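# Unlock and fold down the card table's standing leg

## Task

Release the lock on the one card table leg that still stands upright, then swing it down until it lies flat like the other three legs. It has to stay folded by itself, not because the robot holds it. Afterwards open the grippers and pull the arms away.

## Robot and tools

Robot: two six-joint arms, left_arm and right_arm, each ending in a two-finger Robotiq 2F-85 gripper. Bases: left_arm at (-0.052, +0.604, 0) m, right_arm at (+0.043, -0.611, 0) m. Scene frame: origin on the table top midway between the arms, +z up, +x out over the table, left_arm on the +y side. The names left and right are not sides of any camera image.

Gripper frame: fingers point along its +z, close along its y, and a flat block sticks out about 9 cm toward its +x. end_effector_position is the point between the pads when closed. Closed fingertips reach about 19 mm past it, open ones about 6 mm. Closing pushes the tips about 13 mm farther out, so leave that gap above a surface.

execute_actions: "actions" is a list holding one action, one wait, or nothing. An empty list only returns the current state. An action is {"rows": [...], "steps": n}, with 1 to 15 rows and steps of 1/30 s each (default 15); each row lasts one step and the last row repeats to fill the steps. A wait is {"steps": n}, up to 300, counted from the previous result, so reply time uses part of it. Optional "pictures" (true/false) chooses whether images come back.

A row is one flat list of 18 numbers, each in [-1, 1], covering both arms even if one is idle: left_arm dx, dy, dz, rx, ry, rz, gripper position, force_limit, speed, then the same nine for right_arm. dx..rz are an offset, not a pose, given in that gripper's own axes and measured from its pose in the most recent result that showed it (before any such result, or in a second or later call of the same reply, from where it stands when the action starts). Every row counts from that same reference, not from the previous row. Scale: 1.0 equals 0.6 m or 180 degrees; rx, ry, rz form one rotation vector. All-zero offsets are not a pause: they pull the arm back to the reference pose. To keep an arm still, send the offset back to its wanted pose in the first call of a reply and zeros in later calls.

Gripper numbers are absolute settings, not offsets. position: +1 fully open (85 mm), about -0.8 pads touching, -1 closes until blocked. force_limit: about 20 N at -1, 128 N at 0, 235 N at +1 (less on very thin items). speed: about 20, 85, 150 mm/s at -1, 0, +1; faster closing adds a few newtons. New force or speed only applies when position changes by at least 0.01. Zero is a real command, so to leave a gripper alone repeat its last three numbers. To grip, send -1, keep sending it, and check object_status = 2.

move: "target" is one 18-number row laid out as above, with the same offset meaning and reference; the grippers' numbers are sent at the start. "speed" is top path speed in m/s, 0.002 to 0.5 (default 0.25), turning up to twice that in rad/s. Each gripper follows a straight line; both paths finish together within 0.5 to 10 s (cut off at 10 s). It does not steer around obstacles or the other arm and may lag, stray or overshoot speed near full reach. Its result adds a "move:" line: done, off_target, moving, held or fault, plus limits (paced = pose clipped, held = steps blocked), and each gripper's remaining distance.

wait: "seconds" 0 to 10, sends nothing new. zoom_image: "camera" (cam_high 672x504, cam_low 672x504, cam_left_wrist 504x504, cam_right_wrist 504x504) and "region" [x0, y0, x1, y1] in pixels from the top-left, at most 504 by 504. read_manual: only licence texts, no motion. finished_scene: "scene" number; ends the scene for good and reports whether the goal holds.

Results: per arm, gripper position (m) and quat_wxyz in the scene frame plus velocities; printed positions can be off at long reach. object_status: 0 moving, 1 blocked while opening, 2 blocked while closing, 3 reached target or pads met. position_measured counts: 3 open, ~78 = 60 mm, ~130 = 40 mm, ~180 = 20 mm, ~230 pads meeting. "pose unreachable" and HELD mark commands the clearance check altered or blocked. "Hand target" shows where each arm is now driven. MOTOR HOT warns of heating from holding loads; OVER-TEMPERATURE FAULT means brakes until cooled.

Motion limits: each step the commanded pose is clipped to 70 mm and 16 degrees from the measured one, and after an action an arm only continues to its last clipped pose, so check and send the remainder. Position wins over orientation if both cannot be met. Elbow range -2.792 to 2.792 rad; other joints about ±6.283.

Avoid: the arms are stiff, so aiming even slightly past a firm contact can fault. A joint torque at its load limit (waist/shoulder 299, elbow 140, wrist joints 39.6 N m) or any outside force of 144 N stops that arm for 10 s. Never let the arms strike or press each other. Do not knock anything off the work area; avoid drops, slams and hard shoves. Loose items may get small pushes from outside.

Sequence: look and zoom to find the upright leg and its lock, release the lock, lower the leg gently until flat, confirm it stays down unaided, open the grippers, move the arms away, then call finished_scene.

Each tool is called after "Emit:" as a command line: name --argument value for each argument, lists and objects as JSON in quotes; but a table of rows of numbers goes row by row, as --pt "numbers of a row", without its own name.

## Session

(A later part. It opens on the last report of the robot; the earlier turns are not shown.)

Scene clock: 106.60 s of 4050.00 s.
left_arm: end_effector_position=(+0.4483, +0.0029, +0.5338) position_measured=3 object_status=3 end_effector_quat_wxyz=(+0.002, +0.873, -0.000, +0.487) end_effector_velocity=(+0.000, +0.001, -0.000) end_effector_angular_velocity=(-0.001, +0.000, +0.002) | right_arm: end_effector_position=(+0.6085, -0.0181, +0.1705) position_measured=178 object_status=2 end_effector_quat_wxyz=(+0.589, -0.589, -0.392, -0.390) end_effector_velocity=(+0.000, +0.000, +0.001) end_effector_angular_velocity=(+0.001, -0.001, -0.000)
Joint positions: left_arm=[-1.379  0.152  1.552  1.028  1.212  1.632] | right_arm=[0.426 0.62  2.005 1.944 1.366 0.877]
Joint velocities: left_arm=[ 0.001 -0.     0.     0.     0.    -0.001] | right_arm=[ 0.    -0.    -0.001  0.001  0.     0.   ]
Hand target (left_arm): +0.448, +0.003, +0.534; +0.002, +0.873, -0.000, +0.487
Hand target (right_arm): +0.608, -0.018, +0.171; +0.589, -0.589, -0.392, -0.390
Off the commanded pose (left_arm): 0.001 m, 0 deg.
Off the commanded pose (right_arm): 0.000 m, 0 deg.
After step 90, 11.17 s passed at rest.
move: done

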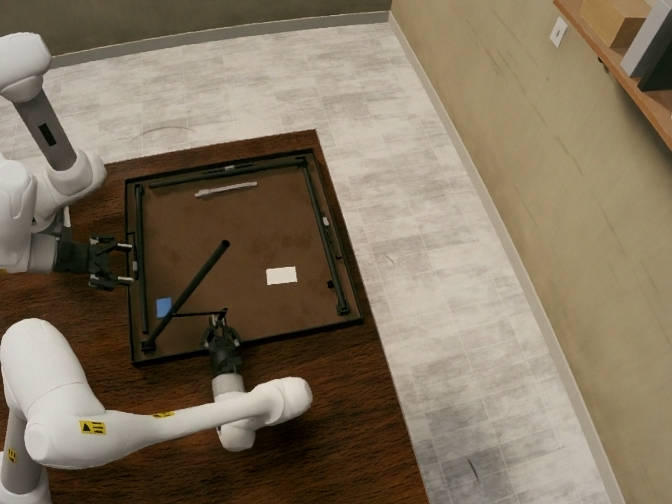

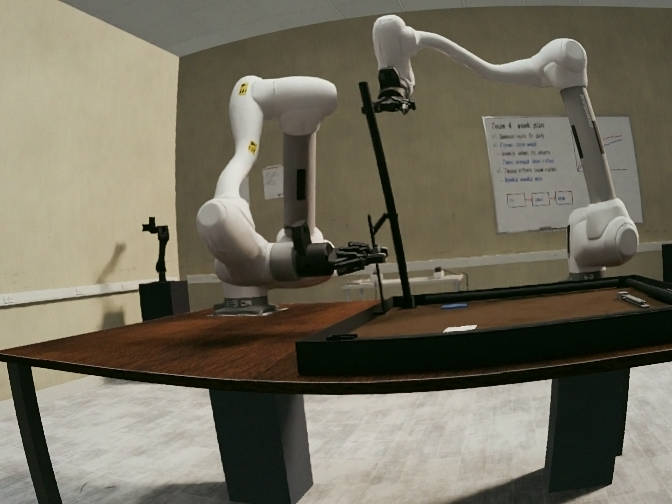

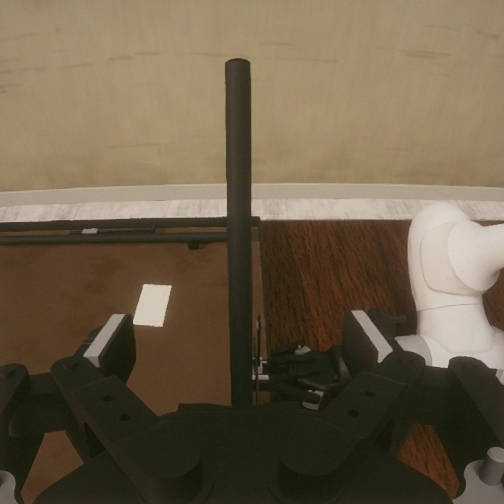

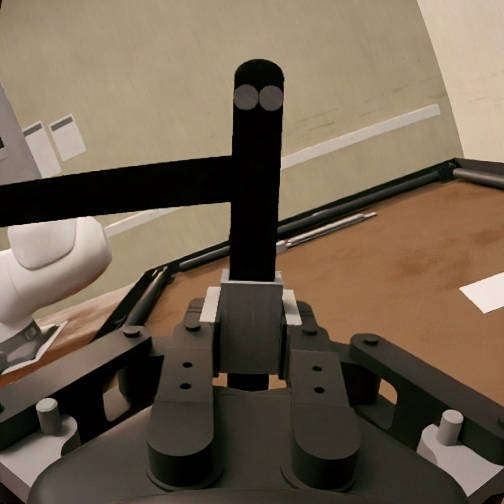

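Centered. Advance 0.12.

Emit:
move --target '[0,0,0.2,0,0,0,1,0,0, 0,0,0,0,0,0,-1,-0.4,-0.5]' --speed 0.1

Scene clock: 112.17 s of 4050.00 s.
left_arm: end_effector_position=(+0.5503, +0.0024, +0.4708) position_measured=3 object_status=3 end_effector_quat_wxyz=(+0.002, +0.873, -0.000, +0.487) end_effector_velocity=(+0.000, -0.000, -0.000) end_effector_angular_velocity=(+0.000, -0.001, +0.000) | right_arm: end_effector_position=(+0.6085, -0.0181, +0.1705) position_measured=178 object_status=2 end_effector_quat_wxyz=(+0.589, -0.589, -0.392, -0.390) end_effector_velocity=(-0.000, +0.001, +0.001) end_effector_angular_velocity=(+0.001, -0.001, +0.001)
Joint positions: left_arm=[-1.24   0.243  1.556  1.059  1.046  1.618] | right_arm=[0.426 0.62  2.005 1.944 1.366 0.877]
Joint velocities: left_arm=[ 0.     0.     0.     0.001 -0.    -0.001] | right_arm=[ 0.001 -0.001 -0.001  0.     0.001 -0.   ]
Hand target (left_arm): +0.550, +0.002, +0.471; +0.002, +0.873, -0.000, +0.487
Hand target (right_arm): +0.608, -0.018, +0.171; +0.589, -0.589, -0.392, -0.390
Off the commanded pose (left_arm): 0.000 m, 0 deg.
Off the commanded pose (right_arm): 0.000 m, 0 deg.
After step 90, 1.07 s passed at rest.
move: done

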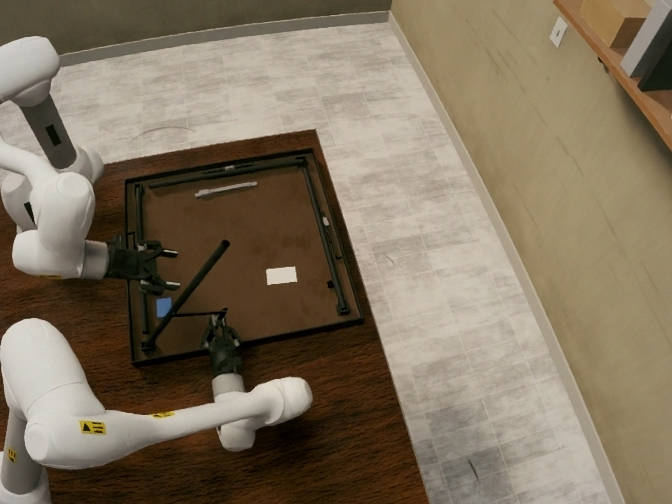

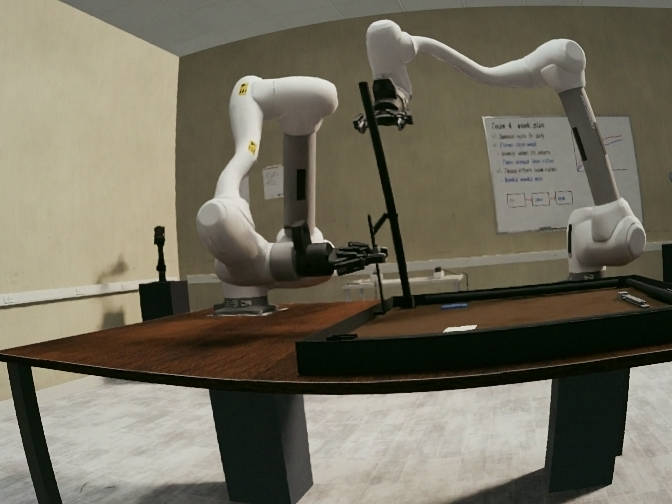

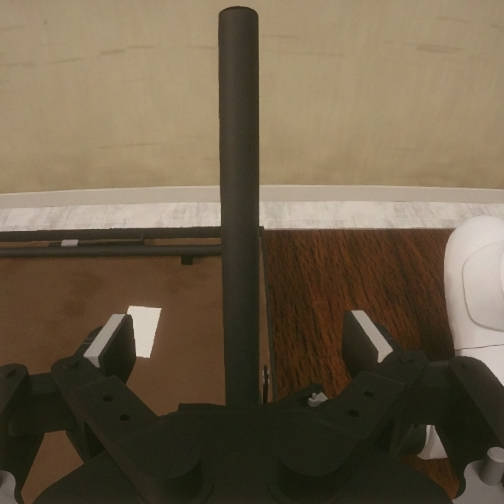

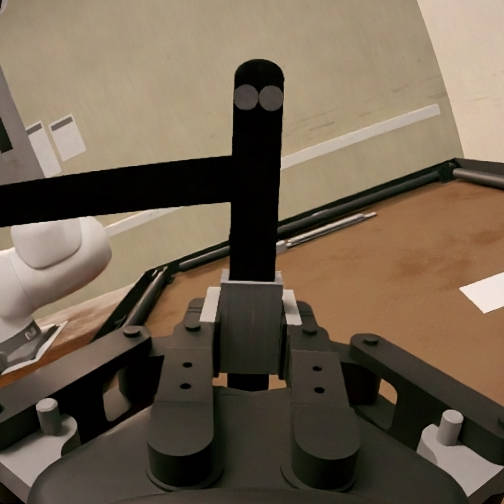

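Emit:
move --target '[0,0,0.105,0,0,0,0.5,-0.5,0, 0,0,0,0,0,0,-1,-0.4,-0.5]' --speed 0.06

Emit:
move --target '[0,0,0,0,0,0,-1,-0.6,-0.3, 0,0,0,0,0,0,-1,-0.4,-0.5]'

Scene clock: 117.87 s of 4050.00 s.
left_arm: end_effector_position=(+0.6038, +0.0021, +0.4378) position_measured=66 object_status=3 end_effector_quat_wxyz=(+0.002, +0.873, -0.000, +0.487) end_effector_velocity=(-0.000, -0.000, +0.000) end_effector_angular_velocity=(-0.001, +0.001, +0.001) | right_arm: end_effector_position=(+0.6085, -0.0181, +0.1705) position_measured=178 object_status=2 end_effector_quat_wxyz=(+0.589, -0.589, -0.392, -0.390) end_effector_velocity=(+0.000, -0.000, -0.000) end_effector_angular_velocity=(-0.000, +0.000, +0.000)
Joint positions: left_arm=[-1.174  0.301  1.541  1.08   0.969  1.61 ] | right_arm=[0.426 0.62  2.005 1.944 1.366 0.877]
Joint velocities: left_arm=[-0.    -0.    -0.    -0.001  0.001 -0.001] | right_arm=[-0.  0. -0. -0.  0.  0.]
Hand target (left_arm): +0.604, +0.002, +0.438; +0.002, +0.873, -0.000, +0.487
Hand target (right_arm): +0.608, -0.018, +0.171; +0.589, -0.589, -0.392, -0.390
Off the commanded pose (left_arm): 0.000 m, 0 deg.
Off the commanded pose (right_arm): 0.000 m, 0 deg.
After step 90, 1.37 s passed at rest.
move: done

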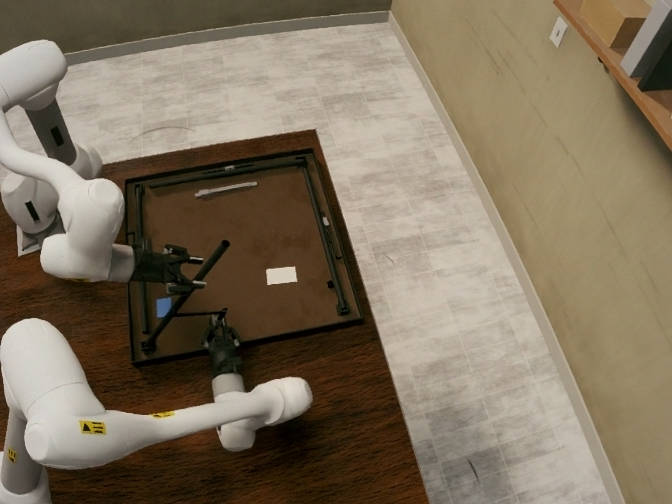

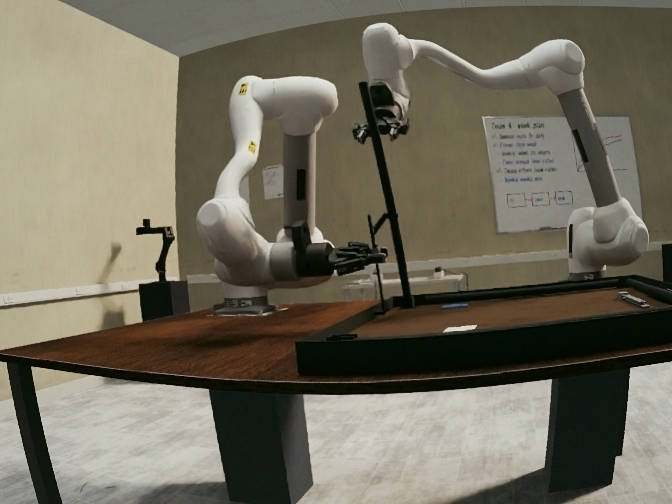

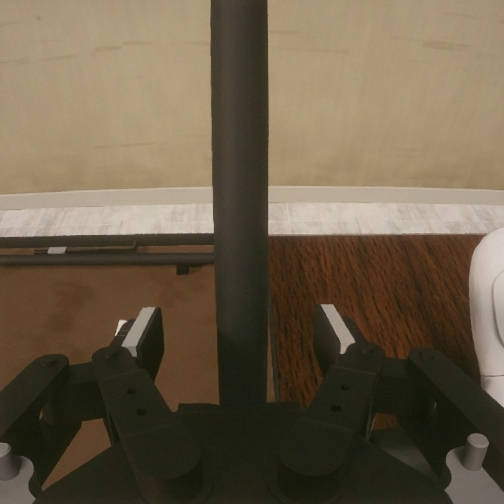

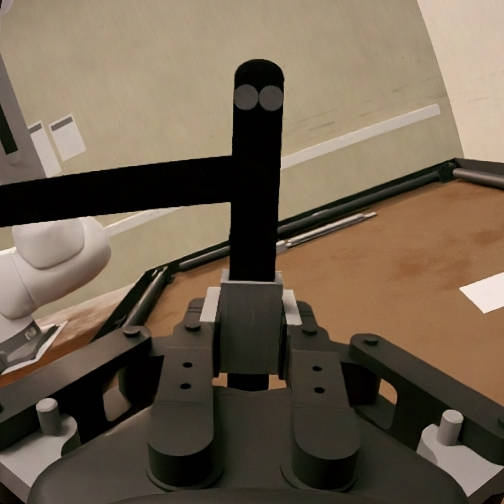

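Scene clock: 118.80 s of 4050.00 s.
left_arm: end_effector_position=(+0.6038, +0.0020, +0.4378) position_measured=181 object_status=2 end_effector_quat_wxyz=(+0.002, +0.873, -0.000, +0.487) end_effector_velocity=(+0.000, +0.001, +0.000) end_effector_angular_velocity=(-0.000, -0.000, +0.004) | right_arm: end_effector_position=(+0.6085, -0.0181, +0.1705) position_measured=178 object_status=2 end_effector_quat_wxyz=(+0.589, -0.589, -0.392, -0.390) end_effector_velocity=(-0.001, -0.001, -0.002) end_effector_angular_velocity=(-0.002, +0.004, +0.000)
Joint positions: left_arm=[-1.174  0.301  1.541  1.08   0.969  1.61 ] | right_arm=[0.426 0.62  2.005 1.944 1.366 0.877]
Joint velocities: left_arm=[ 0.001 -0.    -0.     0.     0.002 -0.002] | right_arm=[-0.     0.001  0.002 -0.001 -0.     0.001]
Hand target (left_arm): +0.604, +0.002, +0.438; +0.002, +0.873, -0.000, +0.487
Hand target (right_arm): +0.608, -0.018, +0.171; +0.589, -0.589, -0.392, -0.390
Off the commanded pose (left_arm): 0.000 m, 0 deg.
Off the commanded pose (right_arm): 0.000 m, 0 deg.
move: done

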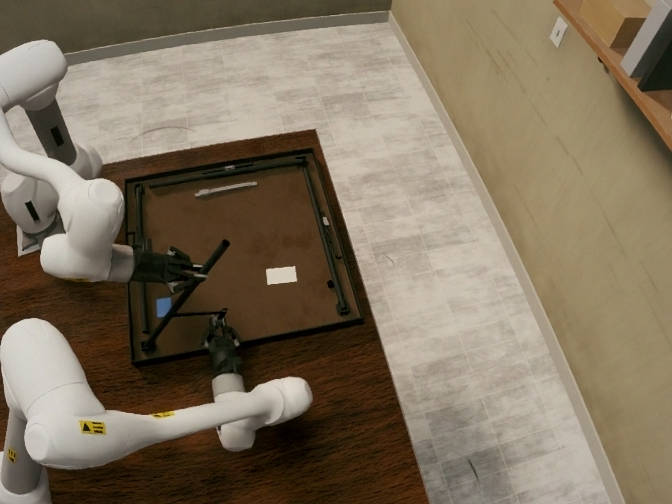

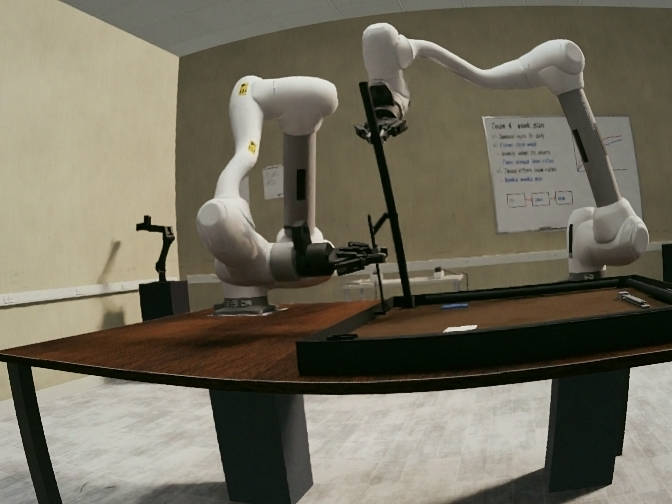

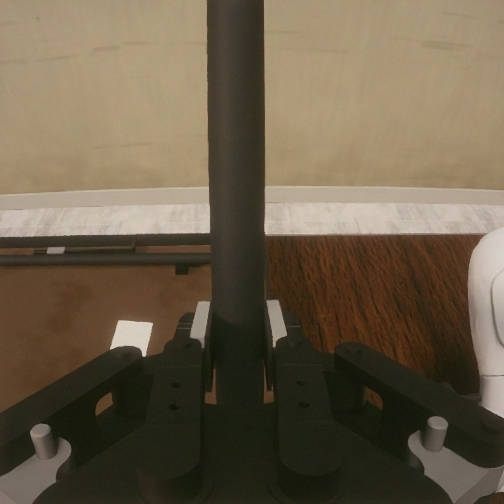

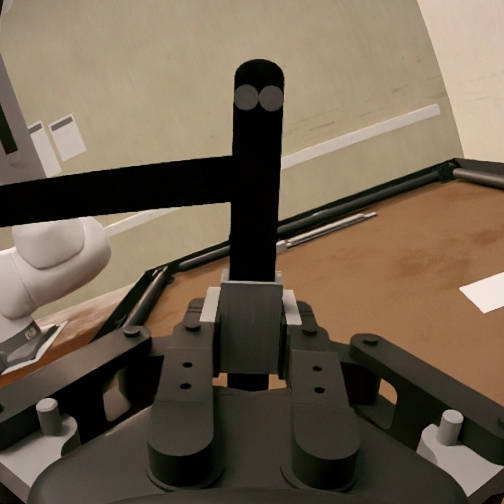

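Emit:
move --target '[0,0,0,0,0,0,-1,-0.6,-0.3, 0,0,0,0,0,0,0.3,-0.4,0]'

Emit:
move --target '[0,0,0,0,0,0,-1,-0.6,-0.3, 0,0,-0.4,0,0,0,0.3,-0.4,0]'

Emit:
move --target '[-0.032,0,0.198,0,-0.078,0,-1,-0.6,-0.3, 0,0,0,0,0,0,0.3,-0.4,0]' --speed 0.08

Emit:
move --target '[-0.032,0,0.198,0,-0.078,0,-1,-0.6,-0.3, 0,0,0,0,0,0,0.3,-0.4,0]' --speed 0.08

Emit:
move --target '[-0.032,0,0.198,0,-0.078,0,-1,-0.6,-0.3, 0,0,0,0,0,0,0.3,-0.4,0]' --speed 0.08

Scene clock: 128.07 s of 4050.00 s.
left_arm: end_effector_position=(+0.6038, +0.0020, +0.4378) position_measured=181 object_status=2 end_effector_quat_wxyz=(+0.002, +0.873, -0.000, +0.487) end_effector_velocity=(-0.000, -0.001, +0.000) end_effector_angular_velocity=(+0.001, -0.002, -0.002) | right_arm: end_effector_position=(+0.6085, -0.0181, +0.1705) position_measured=91 object_status=0 end_effector_quat_wxyz=(+0.589, -0.589, -0.392, -0.390) end_effector_velocity=(-0.000, -0.000, -0.000) end_effector_angular_velocity=(+0.000, +0.000, +0.000)
Joint positions: left_arm=[-1.174  0.301  1.541  1.08   0.969  1.61 ] | right_arm=[0.426 0.62  2.005 1.944 1.366 0.877]
Joint velocities: left_arm=[-0.001  0.    -0.     0.002 -0.     0.   ] | right_arm=[-0.     0.     0.    -0.     0.001  0.   ]
Hand target (left_arm): +0.604, +0.002, +0.438; +0.002, +0.873, -0.000, +0.487
Hand target (right_arm): +0.608, -0.018, +0.171; +0.589, -0.589, -0.392, -0.390
Off the commanded pose (left_arm): 0.000 m, 0 deg.
Off the commanded pose (right_arm): 0.000 m, 0 deg.
After step 90, 5.50 s passed at rest.
move: done

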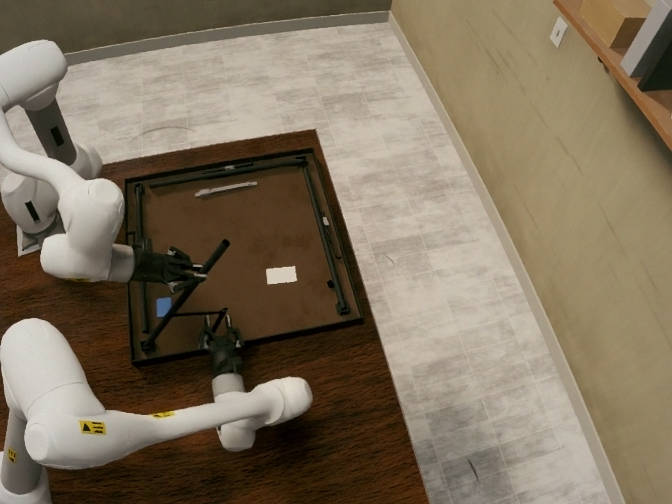

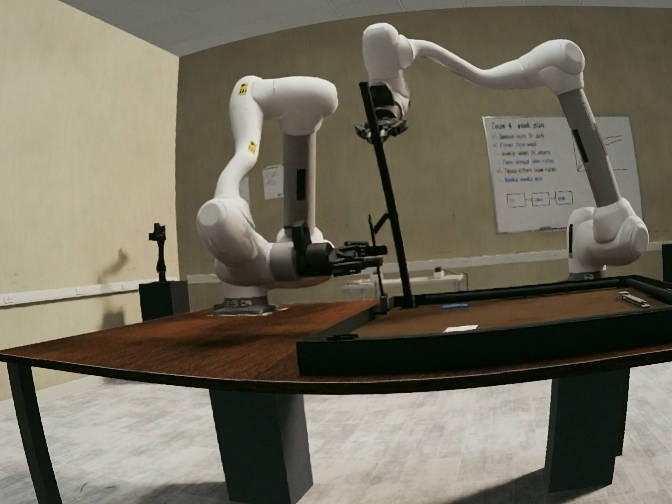

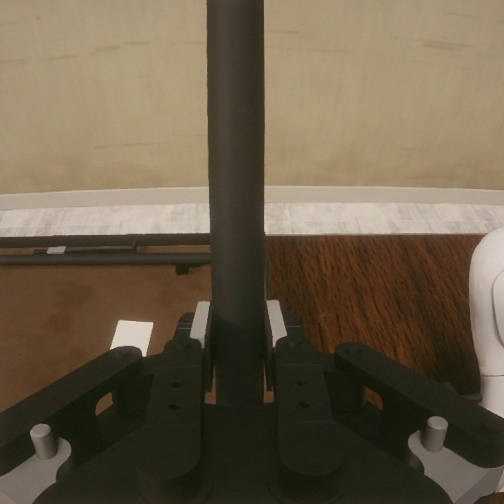

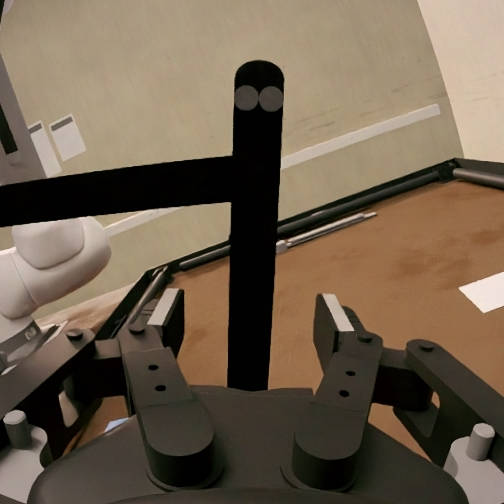

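Scene clock: 129.40 s of 4050.00 s.
left_arm: end_effector_position=(+0.6038, +0.0020, +0.4378) position_measured=181 object_status=2 end_effector_quat_wxyz=(+0.002, +0.873, -0.000, +0.487) end_effector_velocity=(-0.001, +0.000, -0.000) end_effector_angular_velocity=(+0.000, +0.000, +0.001) | right_arm: end_effector_position=(+0.6090, -0.2579, +0.1706) position_measured=91 object_status=3 end_effector_quat_wxyz=(+0.589, -0.589, -0.391, -0.391) end_effector_velocity=(+0.000, -0.000, +0.001) end_effector_angular_velocity=(+0.001, -0.000, -0.001)
Joint positions: left_arm=[-1.174  0.301  1.541  1.08   0.969  1.61 ] | right_arm=[0.036 0.562 2.141 1.6   1.556 0.837]
Joint velocities: left_arm=[-0.001 -0.     0.    -0.     0.002 -0.001] | right_arm=[-0.001 -0.001  0.001  0.001  0.    -0.   ]
Hand target (left_arm): +0.604, +0.002, +0.438; +0.002, +0.873, -0.000, +0.487
Hand target (right_arm): +0.609, -0.258, +0.171; +0.589, -0.589, -0.391, -0.391
Off the commanded pose (left_arm): 0.000 m, 0 deg.
Off the commanded pose (right_arm): 0.000 m, 0 deg.
move: done

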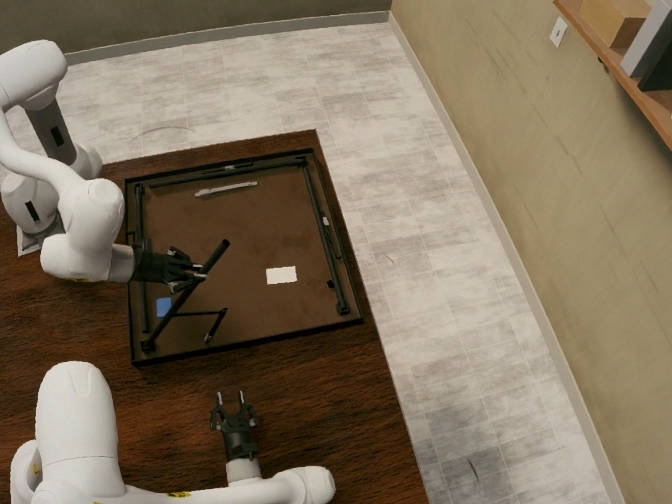

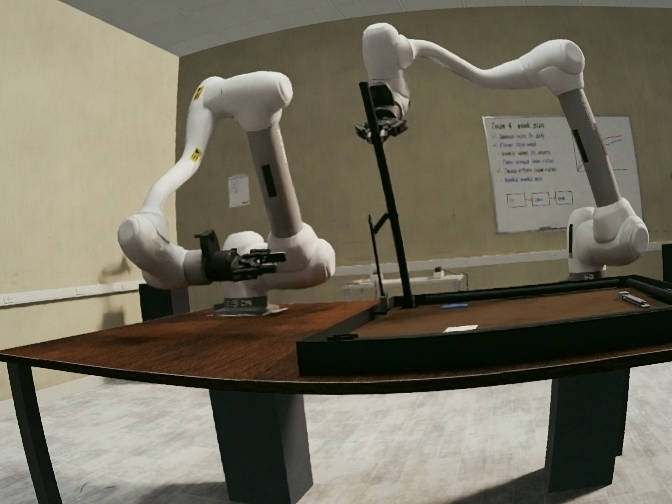

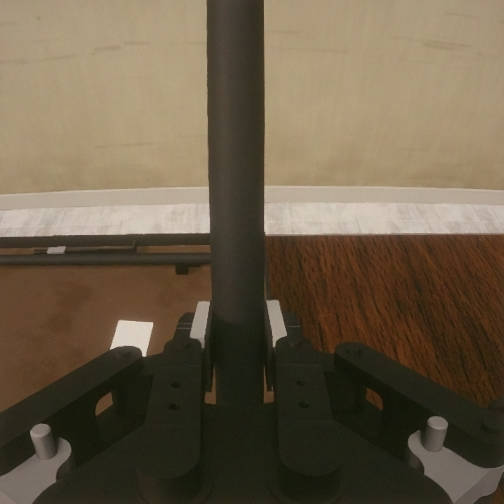

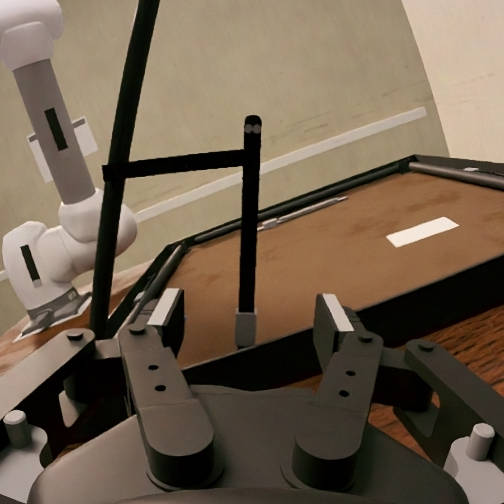

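Scene clock: 131.20 s of 4050.00 s.
left_arm: end_effector_position=(+0.6947, +0.0014, +0.3592) position_measured=181 object_status=2 end_effector_quat_wxyz=(+0.002, +0.926, -0.000, +0.377) end_effector_velocity=(-0.000, -0.000, -0.000) end_effector_angular_velocity=(+0.002, +0.000, -0.000) | right_arm: end_effector_position=(+0.6090, -0.2579, +0.1706) position_measured=91 object_status=3 end_effector_quat_wxyz=(+0.589, -0.589, -0.391, -0.391) end_effector_velocity=(-0.000, -0.000, +0.000) end_effector_angular_velocity=(+0.000, -0.001, -0.000)
Joint positions: left_arm=[-1.028  0.442  1.381  0.744  0.914  1.913] | right_arm=[0.036 0.562 2.141 1.6   1.556 0.837]
Joint velocities: left_arm=[-0.     0.    -0.     0.     0.001  0.001] | right_arm=[-0.    -0.001  0.     0.     0.    -0.   ]
Hand target (left_arm): +0.695, +0.001, +0.359; +0.002, +0.926, -0.000, +0.377
Hand target (right_arm): +0.609, -0.258, +0.171; +0.589, -0.589, -0.391, -0.391
Off the commanded pose (left_arm): 0.000 m, 0 deg.
Off the commanded pose (right_arm): 0.000 m, 0 deg.
move: done

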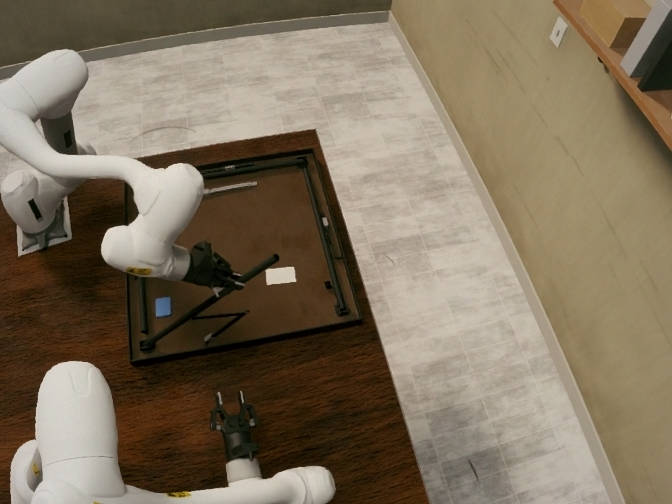

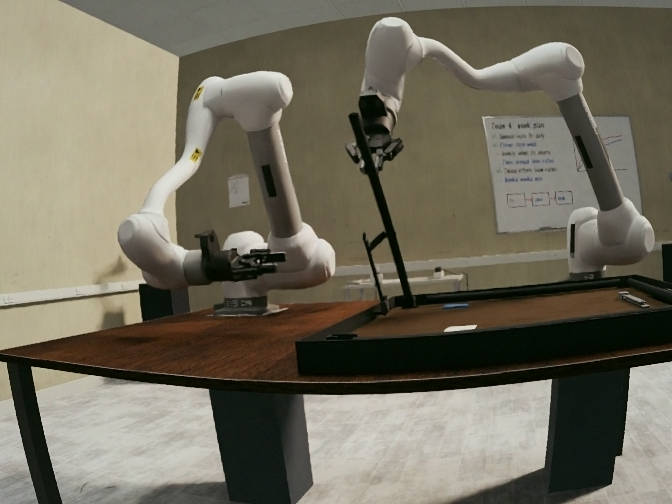

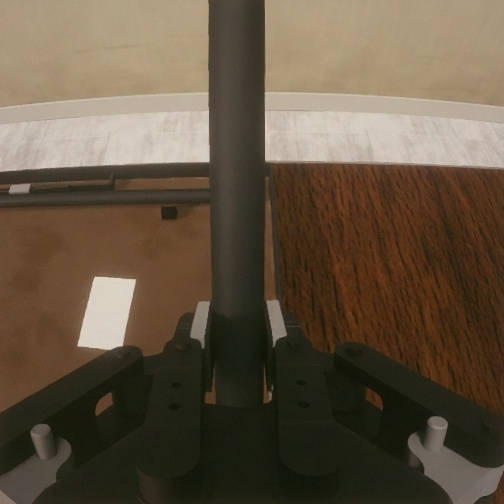

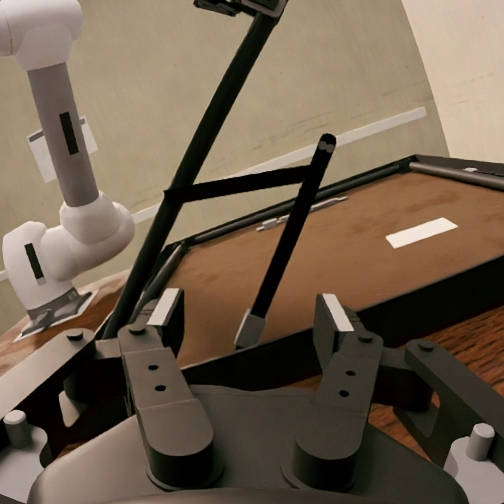

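Scene clock: 133.00 s of 4050.00 s.
left_arm: end_effector_position=(+0.7639, +0.0009, +0.2609) position_measured=181 object_status=2 end_effector_quat_wxyz=(+0.002, +0.965, -0.001, +0.261) end_effector_velocity=(+0.000, +0.000, -0.001) end_effector_angular_velocity=(-0.000, +0.000, +0.001) | right_arm: end_effector_position=(+0.6090, -0.2579, +0.1706) position_measured=91 object_status=3 end_effector_quat_wxyz=(+0.589, -0.589, -0.391, -0.391) end_effector_velocity=(-0.000, -0.000, +0.001) end_effector_angular_velocity=(+0.001, -0.000, -0.001)
Joint positions: left_arm=[-0.918  0.612  1.213  0.438  0.966  2.182] | right_arm=[0.036 0.562 2.141 1.6   1.556 0.837]
Joint velocities: left_arm=[ 0.001  0.001  0.    -0.    -0.001 -0.001] | right_arm=[-0.    -0.002  0.001  0.001  0.001  0.   ]
Hand target (left_arm): +0.764, +0.001, +0.261; +0.002, +0.965, -0.001, +0.261
Hand target (right_arm): +0.609, -0.258, +0.171; +0.589, -0.589, -0.391, -0.391
Off the commanded pose (left_arm): 0.000 m, 0 deg.
Off the commanded pose (right_arm): 0.000 m, 0 deg.
move: done

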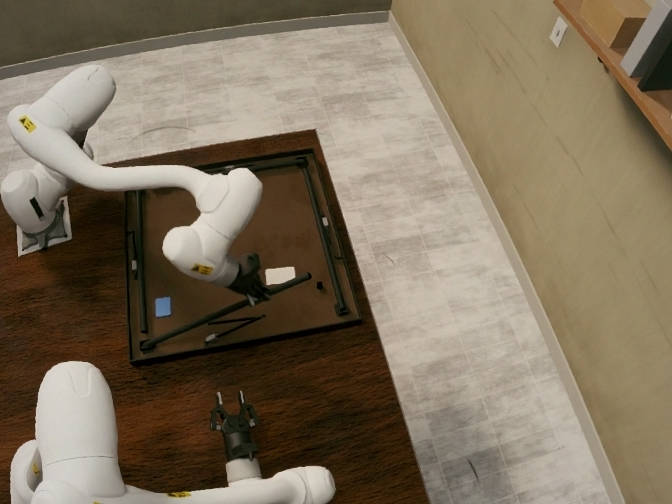

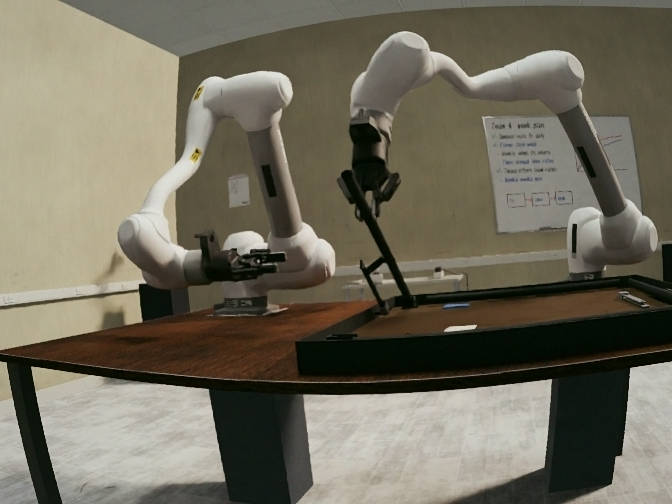

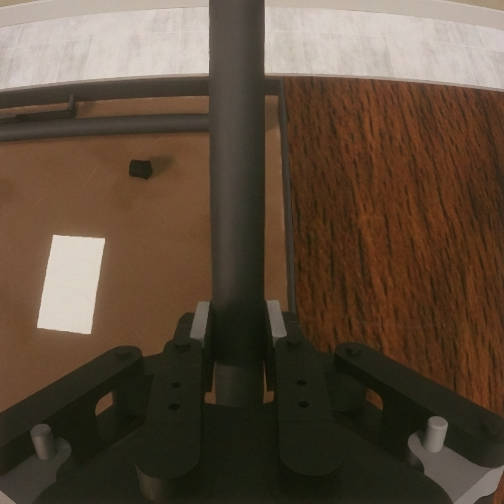

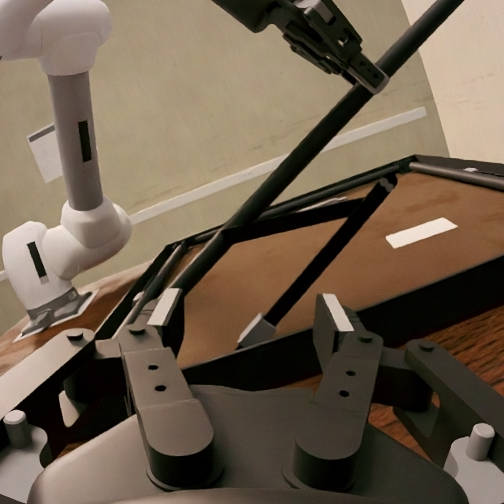

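Scene clock: 134.80 s of 4050.00 s.
left_arm: end_effector_position=(+0.8071, +0.0003, +0.1487) position_measured=181 object_status=2 end_effector_quat_wxyz=(+0.002, +0.990, -0.001, +0.141) end_effector_velocity=(+0.001, +0.001, -0.000) end_effector_angular_velocity=(+0.000, +0.000, -0.001) | right_arm: end_effector_position=(+0.6090, -0.2579, +0.1706) position_measured=91 object_status=3 end_effector_quat_wxyz=(+0.589, -0.589, -0.391, -0.391) end_effector_velocity=(-0.000, +0.000, +0.001) end_effector_angular_velocity=(-0.000, -0.001, +0.001)
Joint positions: left_arm=[-0.84   0.797  1.044  0.2    1.087  2.373] | right_arm=[0.036 0.562 2.141 1.6   1.556 0.837]
Joint velocities: left_arm=[ 0.001  0.001 -0.001 -0.001 -0.     0.002] | right_arm=[ 0.    -0.001  0.    -0.001  0.    -0.   ]
Hand target (left_arm): +0.807, +0.000, +0.149; +0.002, +0.990, -0.001, +0.141
Hand target (right_arm): +0.609, -0.258, +0.171; +0.589, -0.589, -0.391, -0.391
Off the commanded pose (left_arm): 0.000 m, 0 deg.
Off the commanded pose (right_arm): 0.000 m, 0 deg.
move: done

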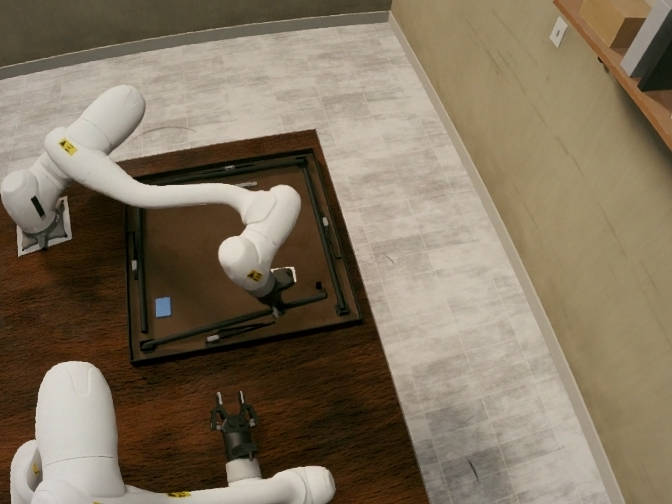

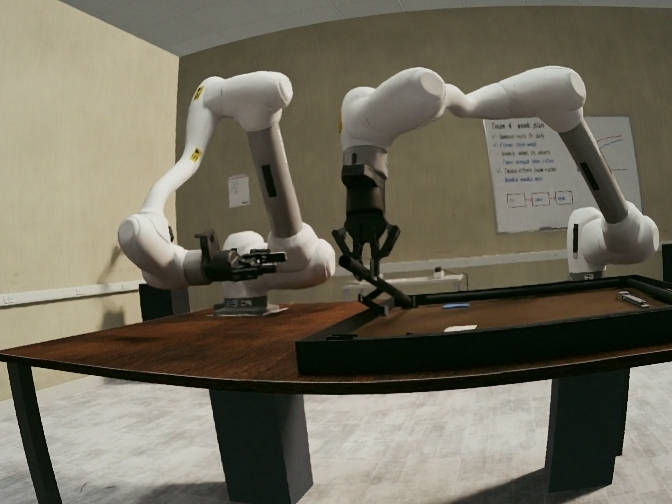

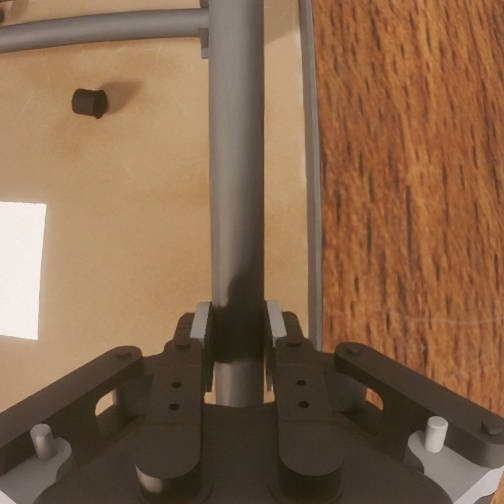

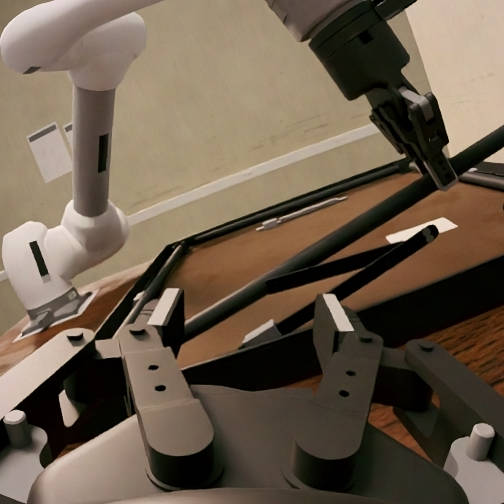

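Emit:
move --target '[-0.017,0,0.142,0,-0.056,0,-1,-0.6,-0.3, 0,0,0,0,0,0,0.3,-0.4,0]' --speed 0.05

Scene clock: 141.63 s of 4050.00 s.
left_arm: end_effector_position=(+0.8211, -0.0000, +0.0642) position_measured=181 object_status=2 end_effector_quat_wxyz=(+0.002, +0.999, -0.001, +0.053) end_effector_velocity=(+0.000, +0.001, -0.000) end_effector_angular_velocity=(+0.001, -0.000, +0.001) | right_arm: end_effector_position=(+0.6090, -0.2579, +0.1706) position_measured=91 object_status=3 end_effector_quat_wxyz=(+0.589, -0.589, -0.391, -0.391) end_effector_velocity=(-0.000, -0.000, +0.000) end_effector_angular_velocity=(-0.000, -0.001, -0.001)
Joint positions: left_arm=[-0.8    0.936  0.923  0.067  1.197  2.467] | right_arm=[0.036 0.562 2.141 1.6   1.556 0.837]
Joint velocities: left_arm=[ 0.     0.    -0.     0.001  0.    -0.   ] | right_arm=[-0.001 -0.001  0.001 -0.    -0.    -0.   ]
Hand target (left_arm): +0.821, -0.000, +0.064; +0.002, +0.999, -0.001, +0.053
Hand target (right_arm): +0.609, -0.258, +0.171; +0.589, -0.589, -0.391, -0.391
Off the commanded pose (left_arm): 0.000 m, 0 deg.
Off the commanded pose (right_arm): 0.000 m, 0 deg.
move: done

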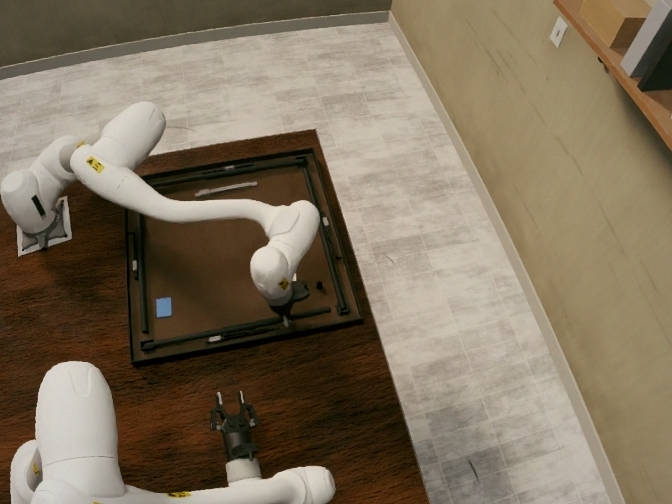

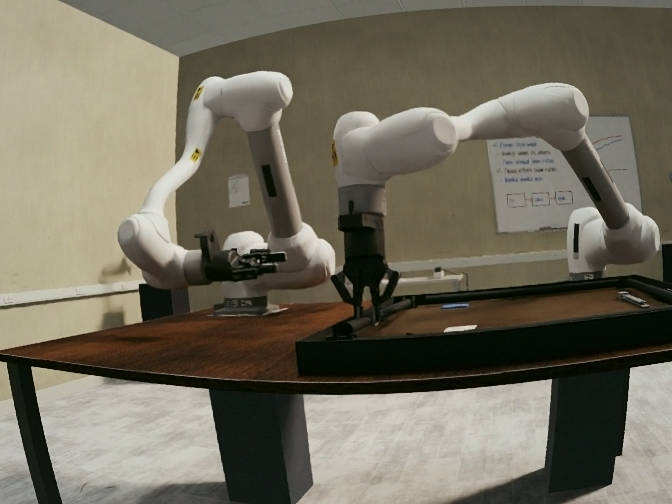

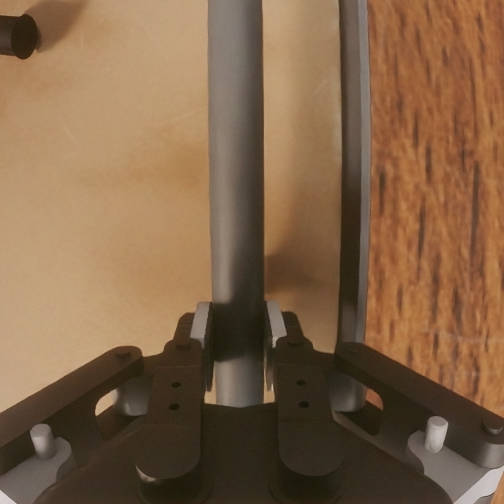

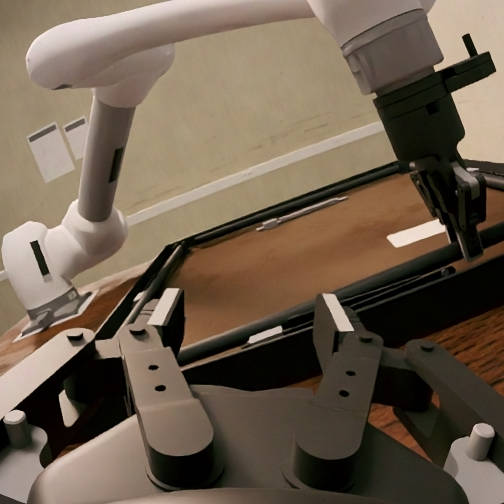

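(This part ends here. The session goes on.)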